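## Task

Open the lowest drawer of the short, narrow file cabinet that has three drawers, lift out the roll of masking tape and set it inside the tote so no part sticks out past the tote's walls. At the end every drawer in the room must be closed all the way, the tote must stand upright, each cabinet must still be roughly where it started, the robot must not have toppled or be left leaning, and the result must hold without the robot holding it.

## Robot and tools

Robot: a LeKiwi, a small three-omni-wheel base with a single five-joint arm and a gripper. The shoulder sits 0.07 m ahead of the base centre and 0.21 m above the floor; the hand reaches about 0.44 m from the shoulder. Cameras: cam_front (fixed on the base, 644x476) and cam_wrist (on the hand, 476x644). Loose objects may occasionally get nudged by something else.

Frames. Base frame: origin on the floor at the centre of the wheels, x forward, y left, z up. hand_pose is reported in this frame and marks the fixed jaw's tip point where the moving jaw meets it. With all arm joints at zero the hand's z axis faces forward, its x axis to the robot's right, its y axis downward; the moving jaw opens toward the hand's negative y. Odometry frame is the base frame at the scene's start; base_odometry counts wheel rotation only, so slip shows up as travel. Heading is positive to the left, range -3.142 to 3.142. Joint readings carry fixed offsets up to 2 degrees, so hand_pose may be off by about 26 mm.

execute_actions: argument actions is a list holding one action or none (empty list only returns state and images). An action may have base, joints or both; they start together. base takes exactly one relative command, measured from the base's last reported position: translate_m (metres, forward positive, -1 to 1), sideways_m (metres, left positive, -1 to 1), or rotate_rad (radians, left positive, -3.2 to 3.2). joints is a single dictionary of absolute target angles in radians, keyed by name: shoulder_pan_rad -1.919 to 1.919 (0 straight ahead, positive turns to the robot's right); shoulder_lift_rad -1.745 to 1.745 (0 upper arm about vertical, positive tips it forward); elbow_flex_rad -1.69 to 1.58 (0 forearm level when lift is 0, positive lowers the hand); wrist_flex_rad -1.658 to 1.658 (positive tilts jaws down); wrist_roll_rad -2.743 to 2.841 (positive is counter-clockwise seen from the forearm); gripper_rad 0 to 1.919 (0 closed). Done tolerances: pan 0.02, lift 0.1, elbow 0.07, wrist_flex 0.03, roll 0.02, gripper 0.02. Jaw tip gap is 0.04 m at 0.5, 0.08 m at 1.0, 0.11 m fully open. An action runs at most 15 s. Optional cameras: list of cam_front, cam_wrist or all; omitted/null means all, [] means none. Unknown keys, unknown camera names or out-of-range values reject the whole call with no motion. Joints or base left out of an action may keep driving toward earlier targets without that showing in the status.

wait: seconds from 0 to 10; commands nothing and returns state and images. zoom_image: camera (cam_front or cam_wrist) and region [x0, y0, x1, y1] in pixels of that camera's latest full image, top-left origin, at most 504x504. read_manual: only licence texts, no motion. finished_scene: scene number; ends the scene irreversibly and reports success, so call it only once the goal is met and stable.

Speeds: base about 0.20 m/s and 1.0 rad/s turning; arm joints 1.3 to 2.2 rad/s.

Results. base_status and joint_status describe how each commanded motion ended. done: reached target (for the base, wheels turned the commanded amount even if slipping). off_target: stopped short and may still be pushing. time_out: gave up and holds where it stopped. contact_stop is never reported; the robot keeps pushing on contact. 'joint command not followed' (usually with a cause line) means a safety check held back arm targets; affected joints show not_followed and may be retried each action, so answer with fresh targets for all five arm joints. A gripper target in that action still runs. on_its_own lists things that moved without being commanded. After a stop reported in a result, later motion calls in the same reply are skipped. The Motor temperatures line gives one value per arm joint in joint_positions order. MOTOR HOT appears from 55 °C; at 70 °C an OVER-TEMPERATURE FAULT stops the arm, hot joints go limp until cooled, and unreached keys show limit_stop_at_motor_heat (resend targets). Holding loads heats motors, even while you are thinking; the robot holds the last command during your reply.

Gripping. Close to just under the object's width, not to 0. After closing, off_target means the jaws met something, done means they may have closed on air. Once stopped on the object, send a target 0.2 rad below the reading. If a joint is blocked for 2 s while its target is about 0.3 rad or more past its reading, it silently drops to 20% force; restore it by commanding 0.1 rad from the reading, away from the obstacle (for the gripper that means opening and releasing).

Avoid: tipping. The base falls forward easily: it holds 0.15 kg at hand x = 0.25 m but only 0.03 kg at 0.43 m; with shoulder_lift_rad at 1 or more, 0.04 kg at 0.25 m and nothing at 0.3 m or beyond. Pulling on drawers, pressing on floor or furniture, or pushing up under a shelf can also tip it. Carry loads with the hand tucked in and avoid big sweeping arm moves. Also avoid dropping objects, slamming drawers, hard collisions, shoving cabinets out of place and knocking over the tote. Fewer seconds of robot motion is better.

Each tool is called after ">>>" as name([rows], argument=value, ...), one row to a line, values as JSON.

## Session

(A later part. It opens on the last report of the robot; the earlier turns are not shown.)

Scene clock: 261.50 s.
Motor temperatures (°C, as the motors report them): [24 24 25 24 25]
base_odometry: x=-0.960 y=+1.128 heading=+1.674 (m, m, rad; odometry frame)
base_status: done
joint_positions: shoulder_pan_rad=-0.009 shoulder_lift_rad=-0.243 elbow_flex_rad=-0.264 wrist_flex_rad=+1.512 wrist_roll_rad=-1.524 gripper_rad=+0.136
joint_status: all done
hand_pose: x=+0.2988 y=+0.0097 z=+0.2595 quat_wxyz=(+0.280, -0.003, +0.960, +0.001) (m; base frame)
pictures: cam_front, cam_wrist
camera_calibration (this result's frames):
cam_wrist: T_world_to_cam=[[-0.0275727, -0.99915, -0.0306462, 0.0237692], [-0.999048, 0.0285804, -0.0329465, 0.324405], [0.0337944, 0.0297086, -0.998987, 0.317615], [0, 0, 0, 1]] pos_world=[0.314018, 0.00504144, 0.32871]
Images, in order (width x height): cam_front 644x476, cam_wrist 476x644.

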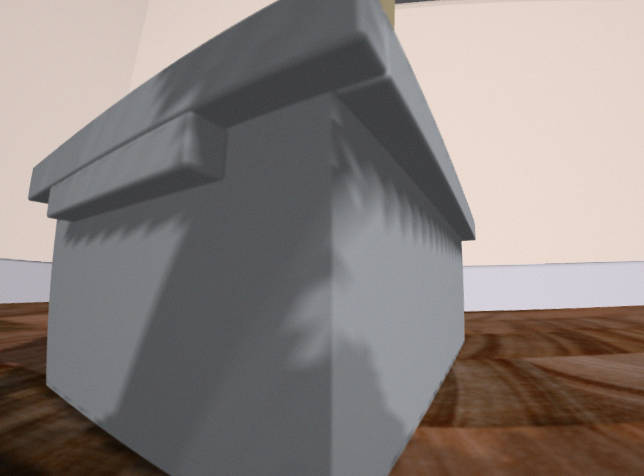

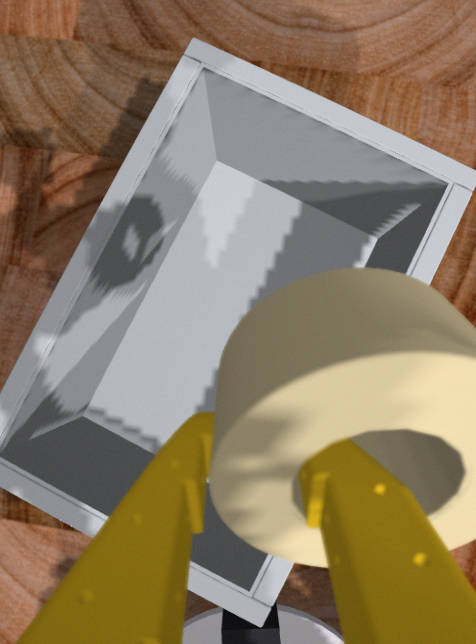

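>>> execute_actions([
  {"joints":{"shoulder_pan_rad":-0.16}},
], cameras=[])

>>> execute_actions([
  {"joints":{"shoulder_lift_rad":0.5,"elbow_flex_rad":-0.55,"wrist_flex_rad":1.55}},
], cameras=["cam_wrist"])

Scene clock: 276.47 s.
Motor temperatures (°C, as the motors report them): [24 24 25 24 25]
base_odometry: x=-0.960 y=+1.128 heading=+1.674 (m, m, rad; odometry frame)
base_status: not commanded
joint_positions: shoulder_pan_rad=-0.150 shoulder_lift_rad=-0.243 elbow_flex_rad=-0.264 wrist_flex_rad=+1.512 wrist_roll_rad=-1.524 gripper_rad=+0.136
joint_status: all done
hand_pose: x=+0.2951 y=+0.0422 z=+0.2595 quat_wxyz=(+0.279, -0.071, +0.957, +0.021) (m; base frame)
pictures: none
No camera images: the call's "cameras" was empty. Leave "cameras" out to get every camera's image.

Scene clock: 277.47 s.
Motor temperatures (°C, as the motors report them): [24 24 25 24 25]
base_odometry: x=-0.960 y=+1.128 heading=+1.674 (m, m, rad; odometry frame)
base_status: not commanded
joint_positions: shoulder_pan_rad=-0.150 shoulder_lift_rad=+0.521 elbow_flex_rad=-0.515 wrist_flex_rad=+1.545 wrist_roll_rad=-1.524 gripper_rad=+0.136
joint_status: all done
hand_pose: x=+0.3116 y=+0.0447 z=+0.1365 quat_wxyz=(+0.010, -0.074, +0.997, +0.001) (m; base frame)
pictures: cam_wrist
camera_calibration (this result's frames):
cam_wrist: T_world_to_cam=[[0.102694, -0.994686, -0.00732504, 0.0113412], [-0.865674, -0.0929973, 0.491895, 0.224381], [-0.489962, -0.0441738, -0.870624, 0.342225], [0, 0, 0, 1]] pos_world=[0.360754, 0.0472652, 0.18766]
Images, in order (width x height): cam_wrist 476x644.

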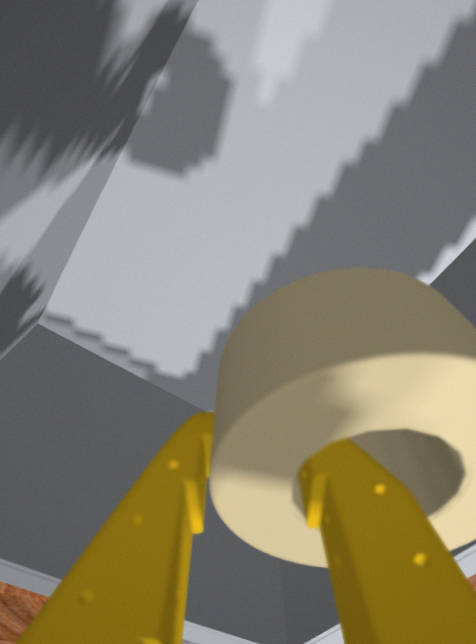

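>>> execute_actions([
  {"joints":{"shoulder_lift_rad":0.85,"elbow_flex_rad":-0.62,"wrist_flex_rad":1.35}},
], cameras=["cam_wrist"])

>>> execute_actions([
  {"joints":{"gripper_rad":0.32}},
], cameras=["cam_wrist"])

>>> execute_actions([
  {"joints":{"shoulder_lift_rad":0.3,"elbow_flex_rad":-0.4,"wrist_flex_rad":1.55}},
], cameras=["cam_wrist"])

Scene clock: 286.83 s.
Motor temperatures (°C, as the motors report them): [24 24 25 24 25]
base_odometry: x=-0.960 y=+1.128 heading=+1.674 (m, m, rad; odometry frame)
base_status: not commanded
joint_positions: shoulder_pan_rad=-0.150 shoulder_lift_rad=+0.877 elbow_flex_rad=-0.588 wrist_flex_rad=+1.358 wrist_roll_rad=-1.524 gripper_rad=+0.136
joint_status: all done
hand_pose: x=+0.3163 y=+0.0454 z=+0.0660 quat_wxyz=(-0.038, -0.074, +0.997, -0.003) (m; base frame)
pictures: cam_wrist
camera_calibration (this result's frames):
cam_wrist: T_world_to_cam=[[0.102216, -0.994758, -0.00284306, 0.0109067], [-0.815597, -0.085442, 0.572277, 0.24173], [-0.56952, -0.056177, -0.820056, 0.305537], [0, 0, 0, 1]] pos_world=[0.370049, 0.0486677, 0.112252]
Images, in order (width x height): cam_wrist 476x644.

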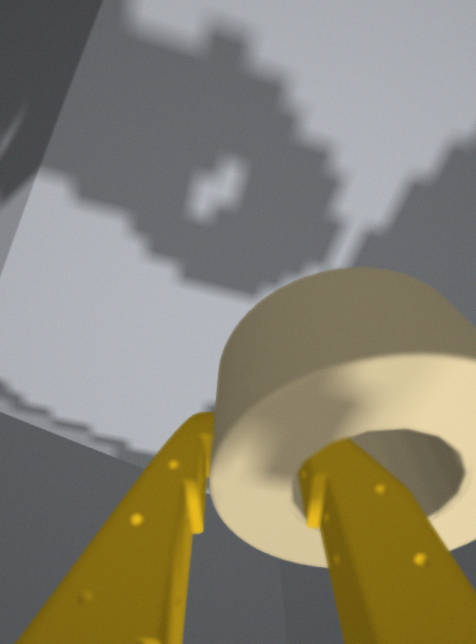

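Scene clock: 287.53 s.
Motor temperatures (°C, as the motors report them): [24 24 25 24 25]
base_odometry: x=-0.960 y=+1.128 heading=+1.674 (m, m, rad; odometry frame)
base_status: not commanded
joint_positions: shoulder_pan_rad=-0.150 shoulder_lift_rad=+0.877 elbow_flex_rad=-0.590 wrist_flex_rad=+1.358 wrist_roll_rad=-1.524 gripper_rad=+0.308
joint_status: all done
hand_pose: x=+0.3166 y=+0.0455 z=+0.0662 quat_wxyz=(-0.037, -0.074, +0.997, -0.003) (m; base frame)
pictures: cam_wrist
camera_calibration (this result's frames):
cam_wrist: T_world_to_cam=[[0.10222, -0.994758, -0.00291566, 0.0109247], [-0.816464, -0.0855728, 0.571019, 0.242233], [-0.568275, -0.0559893, -0.820931, 0.305512], [0, 0, 0, 1]] pos_world=[0.370272, 0.0487013, 0.112516]
Images, in order (width x height): cam_wrist 476x644.

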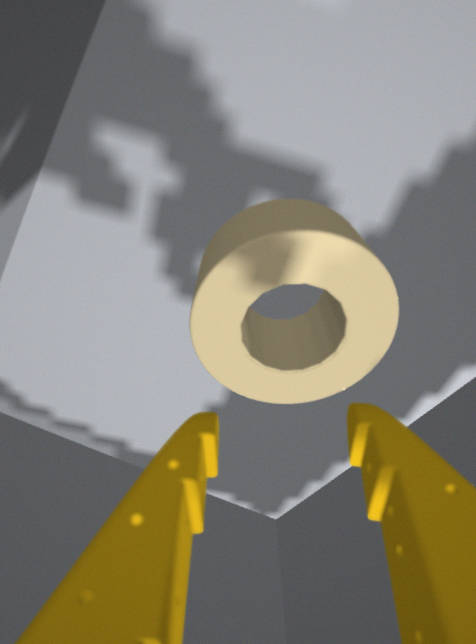

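Scene clock: 288.47 s.
Motor temperatures (°C, as the motors report them): [24 24 25 24 25]
base_odometry: x=-0.960 y=+1.128 heading=+1.674 (m, m, rad; odometry frame)
base_status: not commanded
joint_positions: shoulder_pan_rad=-0.150 shoulder_lift_rad=+0.349 elbow_flex_rad=-0.396 wrist_flex_rad=+1.542 wrist_roll_rad=-1.524 gripper_rad=+0.308
joint_status: all done
hand_pose: x=+0.3048 y=+0.0437 z=+0.1566 quat_wxyz=(+0.038, -0.074, +0.997, +0.003) (m; base frame)
pictures: cam_wrist
camera_calibration (this result's frames):
cam_wrist: T_world_to_cam=[[0.10318, -0.994613, -0.00997081, 0.0114324], [-0.89188, -0.0969511, 0.441758, 0.224548], [-0.440345, -0.0366878, -0.897079, 0.34511], [0, 0, 0, 1]] pos_world=[0.351057, 0.0458022, 0.210509]
Images, in order (width x height): cam_wrist 476x644.

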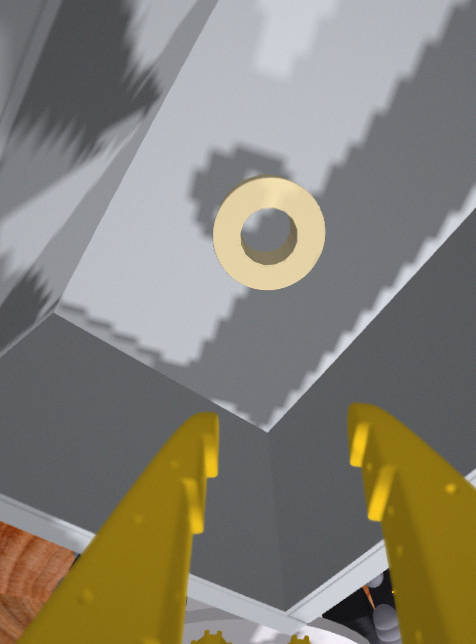

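>>> execute_actions([
  {"joints":{"shoulder_lift_rad":-0.25,"elbow_flex_rad":-0.3,"wrist_flex_rad":1.5}},
], cameras=[])

>>> execute_actions([
  {"base":{"translate_m":-0.3}},
], cameras=[])

>>> execute_actions([
  {"base":{"rotate_rad":0.145},"joints":{"shoulder_pan_rad":0,"shoulder_lift_rad":0.17,"elbow_flex_rad":1.34,"wrist_flex_rad":-1.08,"wrist_roll_rad":0,"gripper_rad":0.7}},
], cameras=[])

>>> execute_actions([
  {"base":{"translate_m":-1.0}},
], cameras=[])

>>> execute_actions([
  {"base":{"translate_m":-0.61}},
], cameras=[])

>>> execute_actions([
  {"base":{"rotate_rad":1.36}},
])

Scene clock: 312.37 s.
Motor temperatures (°C, as the motors report them): [24 24 25 24 25]
base_odometry: x=-0.960 y=+1.128 heading=+1.674 (m, m, rad; odometry frame)
base_status: not commanded
joint_positions: shoulder_pan_rad=-0.150 shoulder_lift_rad=-0.217 elbow_flex_rad=-0.292 wrist_flex_rad=+1.510 wrist_roll_rad=-1.524 gripper_rad=+0.308
joint_status: all done
hand_pose: x=+0.2984 y=+0.0427 z=+0.2599 quat_wxyz=(+0.280, -0.071, +0.957, +0.021) (m; base frame)
pictures: none
No camera images: the call's "cameras" was empty. Leave "cameras" out to get every camera's image.

Scene clock: 314.83 s.
Motor temperatures (°C, as the motors report them): [24 24 25 24 25]
base_odometry: x=-0.929 y=+0.830 heading=+1.674 (m, m, rad; odometry frame)
base_status: done
joint_positions: shoulder_pan_rad=-0.150 shoulder_lift_rad=-0.219 elbow_flex_rad=-0.292 wrist_flex_rad=+1.510 wrist_roll_rad=-1.524 gripper_rad=+0.308
joint_status: not commanded
hand_pose: x=+0.2983 y=+0.0427 z=+0.2602 quat_wxyz=(+0.281, -0.071, +0.957, +0.021) (m; base frame)
pictures: none
No camera images: the call's "cameras" was empty. Leave "cameras" out to get every camera's image.

Scene clock: 317.17 s.
Motor temperatures (°C, as the motors report them): [24 24 25 24 25]
base_odometry: x=-0.929 y=+0.830 heading=+1.815 (m, m, rad; odometry frame)
base_status: done
joint_positions: shoulder_pan_rad=-0.010 shoulder_lift_rad=+0.182 elbow_flex_rad=+1.339 wrist_flex_rad=-1.062 wrist_roll_rad=-0.006 gripper_rad=+0.688
joint_status: all done
hand_pose: x=+0.2978 y=+0.0024 z=+0.1021 quat_wxyz=(+0.385, -0.587, +0.614, -0.361) (m; base frame)
pictures: none
No camera images: the call's "cameras" was empty. Leave "cameras" out to get every camera's image.

Scene clock: 323.13 s.
Motor temperatures (°C, as the motors report them): [24 24 25 24 25]
base_odometry: x=-0.687 y=-0.139 heading=+1.815 (m, m, rad; odometry frame)
base_status: done
joint_positions: shoulder_pan_rad=-0.010 shoulder_lift_rad=+0.182 elbow_flex_rad=+1.340 wrist_flex_rad=-1.064 wrist_roll_rad=-0.006 gripper_rad=+0.688
joint_status: not commanded
hand_pose: x=+0.2976 y=+0.0024 z=+0.1020 quat_wxyz=(+0.385, -0.587, +0.614, -0.361) (m; base frame)
pictures: none
No camera images: the call's "cameras" was empty. Leave "cameras" out to get every camera's image.

Scene clock: 327.17 s.
Motor temperatures (°C, as the motors report them): [24 24 25 24 25]
base_odometry: x=-0.539 y=-0.731 heading=+1.815 (m, m, rad; odometry frame)
base_status: done
joint_positions: shoulder_pan_rad=-0.010 shoulder_lift_rad=+0.182 elbow_flex_rad=+1.340 wrist_flex_rad=-1.064 wrist_roll_rad=-0.006 gripper_rad=+0.688
joint_status: not commanded
hand_pose: x=+0.2976 y=+0.0024 z=+0.1020 quat_wxyz=(+0.385, -0.587, +0.614, -0.361) (m; base frame)
pictures: none
No camera images: the call's "cameras" was empty. Leave "cameras" out to get every camera's image.

Scene clock: 329.50 s.
Motor temperatures (°C, as the motors report them): [24 24 25 24 25]
base_odometry: x=-0.539 y=-0.731 heading=-3.112 (m, m, rad; odometry frame)
base_status: done
joint_positions: shoulder_pan_rad=-0.009 shoulder_lift_rad=+0.182 elbow_flex_rad=+1.340 wrist_flex_rad=-1.064 wrist_roll_rad=-0.006 gripper_rad=+0.688
joint_status: not commanded
hand_pose: x=+0.2976 y=+0.0020 z=+0.1020 quat_wxyz=(+0.385, -0.587, +0.614, -0.362) (m; base frame)
pictures: cam_front, cam_wrist
camera_calibration (this result's frames):
cam_wrist: T_world_to_cam=[[0.44641, -0.0951458, 0.889756, -0.225575], [-0.485007, -0.861335, 0.151232, 0.148282], [0.751988, -0.499049, -0.430655, -0.110071], [0, 0, 0, 1]] pos_world=[0.255389, 0.0513272, 0.130879]
Images, in order (width x height): cam_front 644x476, cam_wrist 476x644.

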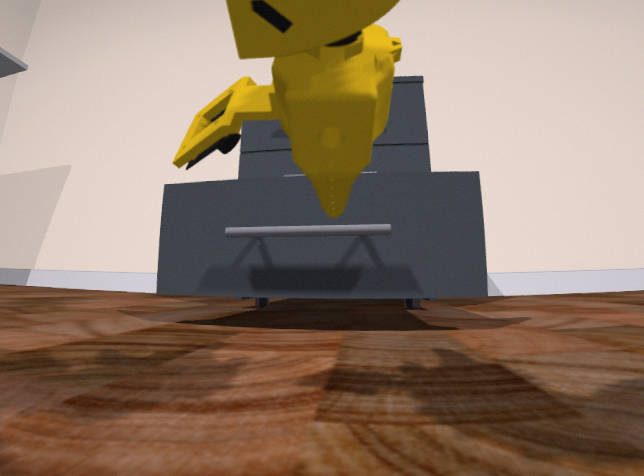

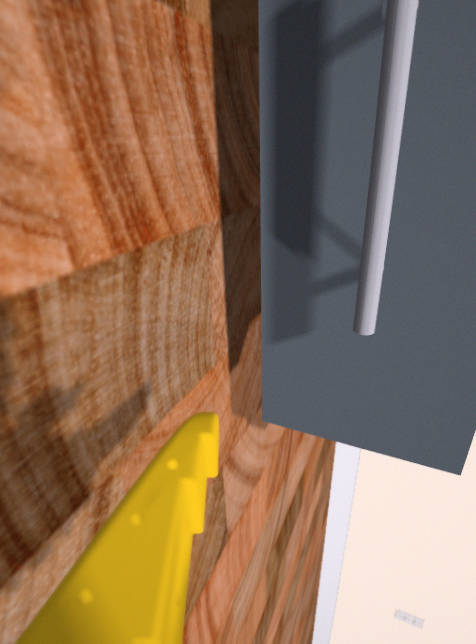

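>>> execute_actions([
  {"base":{"rotate_rad":-0.05}},
], cameras=[])

>>> execute_actions([
  {"base":{"sideways_m":0.035}},
], cameras=[])

>>> execute_actions([
  {"base":{"translate_m":0.12}},
])

Scene clock: 342.23 s.
Motor temperatures (°C, as the motors report them): [24 24 25 24 25]
base_odometry: x=-0.539 y=-0.731 heading=+3.124 (m, m, rad; odometry frame)
base_status: done
joint_positions: shoulder_pan_rad=-0.009 shoulder_lift_rad=+0.182 elbow_flex_rad=+1.340 wrist_flex_rad=-1.064 wrist_roll_rad=-0.006 gripper_rad=+0.688
joint_status: not commanded
hand_pose: x=+0.2976 y=+0.0020 z=+0.1020 quat_wxyz=(+0.385, -0.587, +0.614, -0.362) (m; base frame)
pictures: none
No camera images: the call's "cameras" was empty. Leave "cameras" out to get every camera's image.

Scene clock: 343.23 s.
Motor temperatures (°C, as the motors report them): [24 24 25 24 25]
base_odometry: x=-0.540 y=-0.765 heading=+3.123 (m, m, rad; odometry frame)
base_status: done
joint_positions: shoulder_pan_rad=-0.009 shoulder_lift_rad=+0.182 elbow_flex_rad=+1.340 wrist_flex_rad=-1.064 wrist_roll_rad=-0.006 gripper_rad=+0.688
joint_status: not commanded
hand_pose: x=+0.2976 y=+0.0020 z=+0.1020 quat_wxyz=(+0.385, -0.587, +0.614, -0.362) (m; base frame)
pictures: none
No camera images: the call's "cameras" was empty. Leave "cameras" out to get every camera's image.

Scene clock: 344.80 s.
Motor temperatures (°C, as the motors report them): [24 24 25 24 25]
base_odometry: x=-0.659 y=-0.763 heading=+3.123 (m, m, rad; odometry frame)
base_status: done
joint_positions: shoulder_pan_rad=-0.009 shoulder_lift_rad=+0.182 elbow_flex_rad=+1.340 wrist_flex_rad=-1.064 wrist_roll_rad=-0.006 gripper_rad=+0.688
joint_status: not commanded
hand_pose: x=+0.2976 y=+0.0020 z=+0.1020 quat_wxyz=(+0.385, -0.587, +0.614, -0.362) (m; base frame)
pictures: cam_front, cam_wrist
camera_calibration (this result's frames):
cam_wrist: T_world_to_cam=[[0.44641, -0.0951458, 0.889756, -0.225575], [-0.485007, -0.861335, 0.151232, 0.148282], [0.751988, -0.499049, -0.430655, -0.110071], [0, 0, 0, 1]] pos_world=[0.255389, 0.0513272, 0.130879]
Images, in order (width x height): cam_front 644x476, cam_wrist 476x644.

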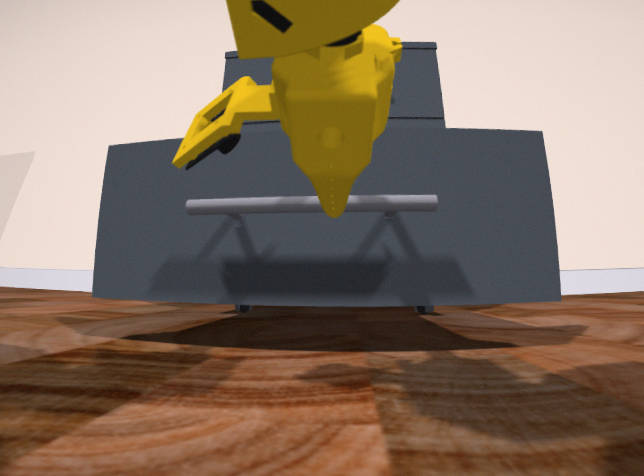

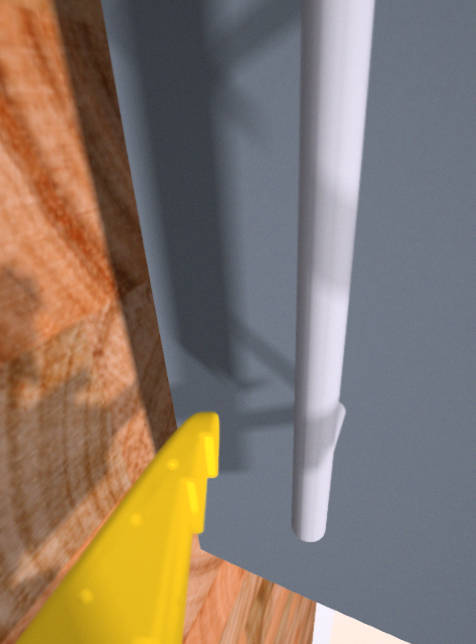

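>>> execute_actions([
  {"base":{"rotate_rad":-0.03}},
], cameras=[])

>>> execute_actions([
  {"base":{"translate_m":0.06}},
])

Scene clock: 352.23 s.
Motor temperatures (°C, as the motors report them): [24 24 25 24 25]
base_odometry: x=-0.659 y=-0.763 heading=+3.095 (m, m, rad; odometry frame)
base_status: done
joint_positions: shoulder_pan_rad=-0.009 shoulder_lift_rad=+0.182 elbow_flex_rad=+1.340 wrist_flex_rad=-1.064 wrist_roll_rad=-0.006 gripper_rad=+0.688
joint_status: not commanded
hand_pose: x=+0.2976 y=+0.0020 z=+0.1020 quat_wxyz=(+0.385, -0.587, +0.614, -0.362) (m; base frame)
pictures: none
No camera images: the call's "cameras" was empty. Leave "cameras" out to get every camera's image.

Scene clock: 353.43 s.
Motor temperatures (°C, as the motors report them): [24 24 25 24 25]
base_odometry: x=-0.719 y=-0.760 heading=+3.095 (m, m, rad; odometry frame)
base_status: done
joint_positions: shoulder_pan_rad=-0.009 shoulder_lift_rad=+0.182 elbow_flex_rad=+1.355 wrist_flex_rad=-1.070 wrist_roll_rad=-0.004 gripper_rad=+0.692
joint_status: not commanded
hand_pose: x=+0.2948 y=+0.0020 z=+0.1006 quat_wxyz=(+0.382, -0.589, +0.615, -0.359) (m; base frame)
pictures: cam_front, cam_wrist
camera_calibration (this result's frames):
cam_wrist: T_world_to_cam=[[0.454635, -0.0935483, 0.885752, -0.225064], [-0.483001, -0.861442, 0.156932, 0.145954], [0.748343, -0.499165, -0.436825, -0.106923], [0, 0, 0, 1]] pos_world=[0.252833, 0.0513043, 0.129739]
Images, in order (width x height): cam_front 644x476, cam_wrist 476x644.

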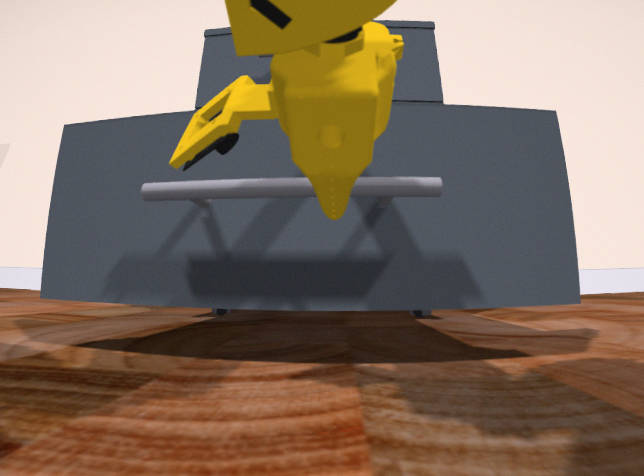

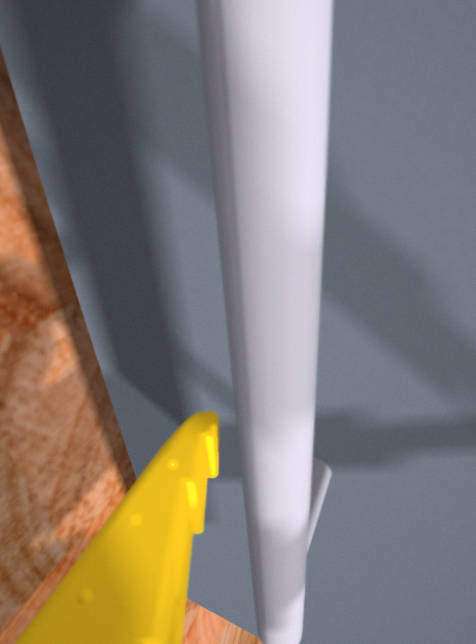

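>>> execute_actions([
  {"joints":{"gripper_rad":0.0}},
], cameras=["cam_wrist"])

>>> execute_actions([
  {"base":{"translate_m":0.265}},
])

Scene clock: 367.43 s.
Motor temperatures (°C, as the motors report them): [24 24 25 24 25]
base_odometry: x=-0.719 y=-0.760 heading=+3.095 (m, m, rad; odometry frame)
base_status: not commanded
joint_positions: shoulder_pan_rad=-0.009 shoulder_lift_rad=+0.177 elbow_flex_rad=+1.337 wrist_flex_rad=-1.075 wrist_roll_rad=-0.003 gripper_rad=+0.062
joint_status: gripper_rad off_target (ended at +0.062, target +0.000)
hand_pose: x=+0.2995 y=+0.0020 z=+0.1049 quat_wxyz=(+0.390, -0.584, +0.610, -0.368) (m; base frame)
pictures: cam_wrist
camera_calibration (this result's frames):
cam_wrist: T_world_to_cam=[[0.430058, -0.0922333, 0.898077, -0.225022], [-0.486586, -0.861596, 0.144523, 0.149962], [0.76045, -0.499145, -0.415416, -0.114425], [0, 0, 0, 1]] pos_world=[0.256757, 0.0513372, 0.13288]
Images, in order (width x height): cam_wrist 476x644.

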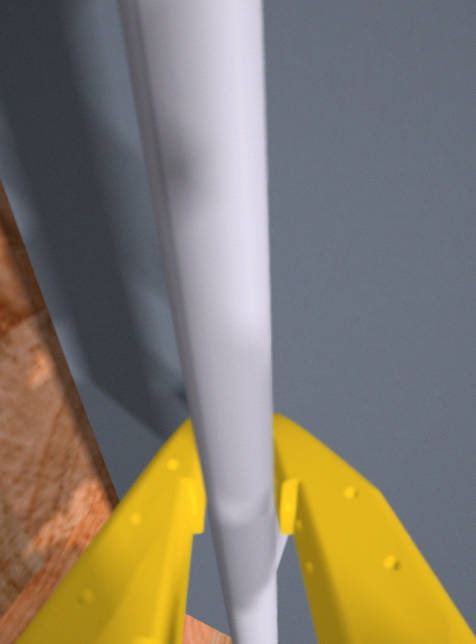

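Scene clock: 369.73 s.
Motor temperatures (°C, as the motors report them): [24 24 25 24 25]
base_odometry: x=-0.983 y=-0.748 heading=+3.096 (m, m, rad; odometry frame)
base_status: done
joint_positions: shoulder_pan_rad=-0.001 shoulder_lift_rad=+0.177 elbow_flex_rad=+1.346 wrist_flex_rad=-1.078 wrist_roll_rad=-0.001 gripper_rad=+0.059
joint_status: not commanded
hand_pose: x=+0.2978 y=+0.0002 z=+0.1040 quat_wxyz=(+0.387, -0.583, +0.612, -0.368) (m; base frame)
pictures: cam_front, cam_wrist
camera_calibration (this result's frames):
cam_wrist: T_world_to_cam=[[0.434902, -0.0939968, 0.895558, -0.224757], [-0.491717, -0.857958, 0.148738, 0.14882], [0.75437, -0.505048, -0.419348, -0.112221], [0, 0, 0, 1]] pos_world=[0.255581, 0.0498778, 0.132089]
Images, in order (width x height): cam_front 644x476, cam_wrist 476x644.

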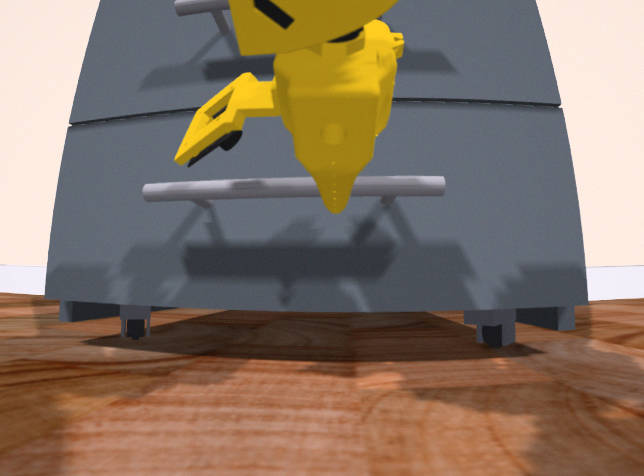

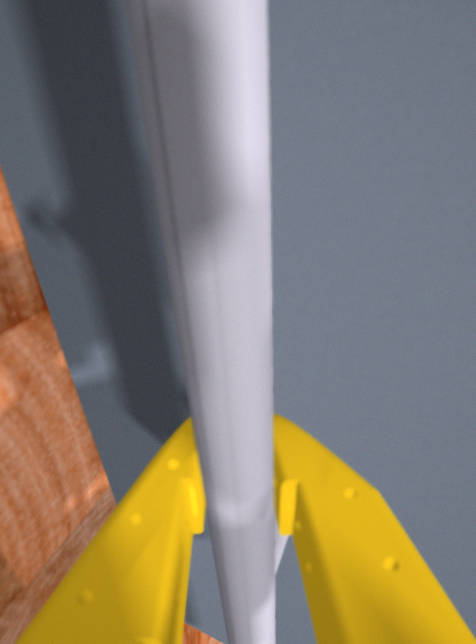

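>>> execute_actions([
  {"base":{"translate_m":0.018}},
], cameras=["cam_front"])

>>> execute_actions([
  {"joints":{"gripper_rad":0.7}},
], cameras=[])

>>> execute_actions([
  {"base":{"translate_m":-0.2}},
], cameras=[])

>>> execute_actions([
  {"base":{"sideways_m":-0.3},"joints":{"shoulder_lift_rad":-1.0,"elbow_flex_rad":0.3,"wrist_flex_rad":0.9,"wrist_roll_rad":-1.53}},
])

Scene clock: 380.33 s.
Motor temperatures (°C, as the motors report them): [24 24 25 24 25]
base_odometry: x=-0.999 y=-0.747 heading=+3.097 (m, m, rad; odometry frame)
base_status: done
joint_positions: shoulder_pan_rad=-0.001 shoulder_lift_rad=+0.177 elbow_flex_rad=+1.349 wrist_flex_rad=-1.078 wrist_roll_rad=-0.001 gripper_rad=+0.059
joint_status: not commanded
hand_pose: x=+0.2972 y=+0.0002 z=+0.1035 quat_wxyz=(+0.386, -0.584, +0.613, -0.367) (m; base frame)
pictures: cam_front
Images, in order (width x height): cam_front 644x476.

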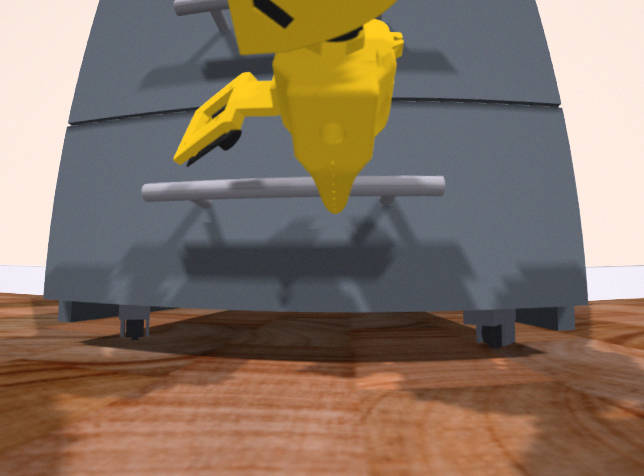

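Scene clock: 381.23 s.
Motor temperatures (°C, as the motors report them): [24 24 25 24 25]
base_odometry: x=-1.000 y=-0.747 heading=+3.096 (m, m, rad; odometry frame)
base_status: not commanded
joint_positions: shoulder_pan_rad=-0.001 shoulder_lift_rad=+0.194 elbow_flex_rad=+1.371 wrist_flex_rad=-1.076 wrist_roll_rad=-0.001 gripper_rad=+0.679
joint_status: gripper_rad off_target (ended at +0.679, target +0.700)
hand_pose: x=+0.2906 y=+0.0002 z=+0.0968 quat_wxyz=(+0.373, -0.591, +0.621, -0.355) (m; base frame)
pictures: none
No camera images: the call's "cameras" was empty. Leave "cameras" out to get every camera's image.

Scene clock: 383.20 s.
Motor temperatures (°C, as the motors report them): [24 24 25 24 25]
base_odometry: x=-0.800 y=-0.756 heading=+3.096 (m, m, rad; odometry frame)
base_status: done
joint_positions: shoulder_pan_rad=-0.001 shoulder_lift_rad=+0.194 elbow_flex_rad=+1.355 wrist_flex_rad=-1.076 wrist_roll_rad=-0.001 gripper_rad=+0.688
joint_status: not commanded
hand_pose: x=+0.2940 y=+0.0002 z=+0.0990 quat_wxyz=(+0.378, -0.588, +0.618, -0.359) (m; base frame)
pictures: none
No camera images: the call's "cameras" was empty. Leave "cameras" out to get every camera's image.

Scene clock: 385.67 s.
Motor temperatures (°C, as the motors report them): [24 24 25 24 25]
base_odometry: x=-0.787 y=-0.457 heading=+3.098 (m, m, rad; odometry frame)
base_status: done
joint_positions: shoulder_pan_rad=-0.001 shoulder_lift_rad=-0.989 elbow_flex_rad=+0.326 wrist_flex_rad=+0.897 wrist_roll_rad=-1.524 gripper_rad=+0.688
joint_status: all done
hand_pose: x=+0.2780 y=+0.0079 z=+0.3439 quat_wxyz=(+0.620, +0.000, +0.785, +0.001) (m; base frame)
pictures: cam_front, cam_wrist
camera_calibration (this result's frames):
cam_wrist: T_world_to_cam=[[-0.00369159, -0.998879, -0.04719, 0.0230335], [-0.694082, 0.0365314, -0.718969, 0.457547], [0.719887, 0.0300996, -0.693439, 0.106836], [0, 0, 0, 1]] pos_world=[0.24075, 0.00307713, 0.404133]
Images, in order (width x height): cam_front 644x476, cam_wrist 476x644.

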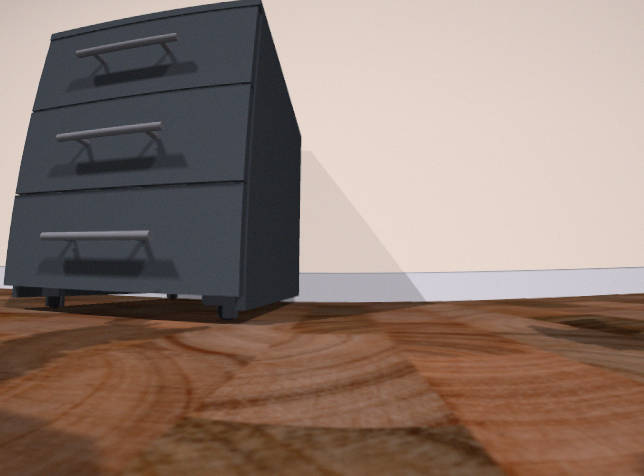

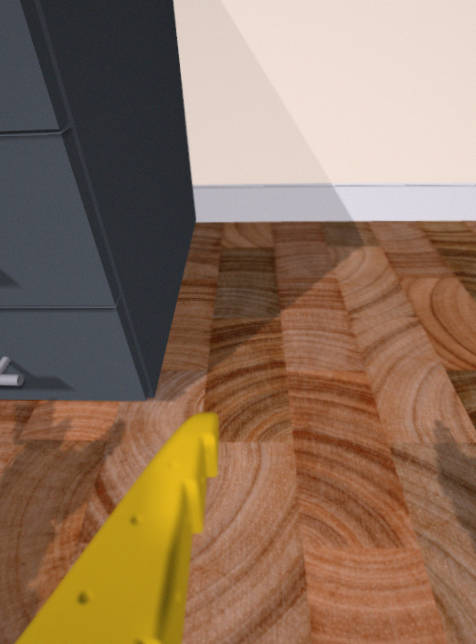

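Flush.

>>> finished_scene(scene=2)

The scene is finished: the task was done.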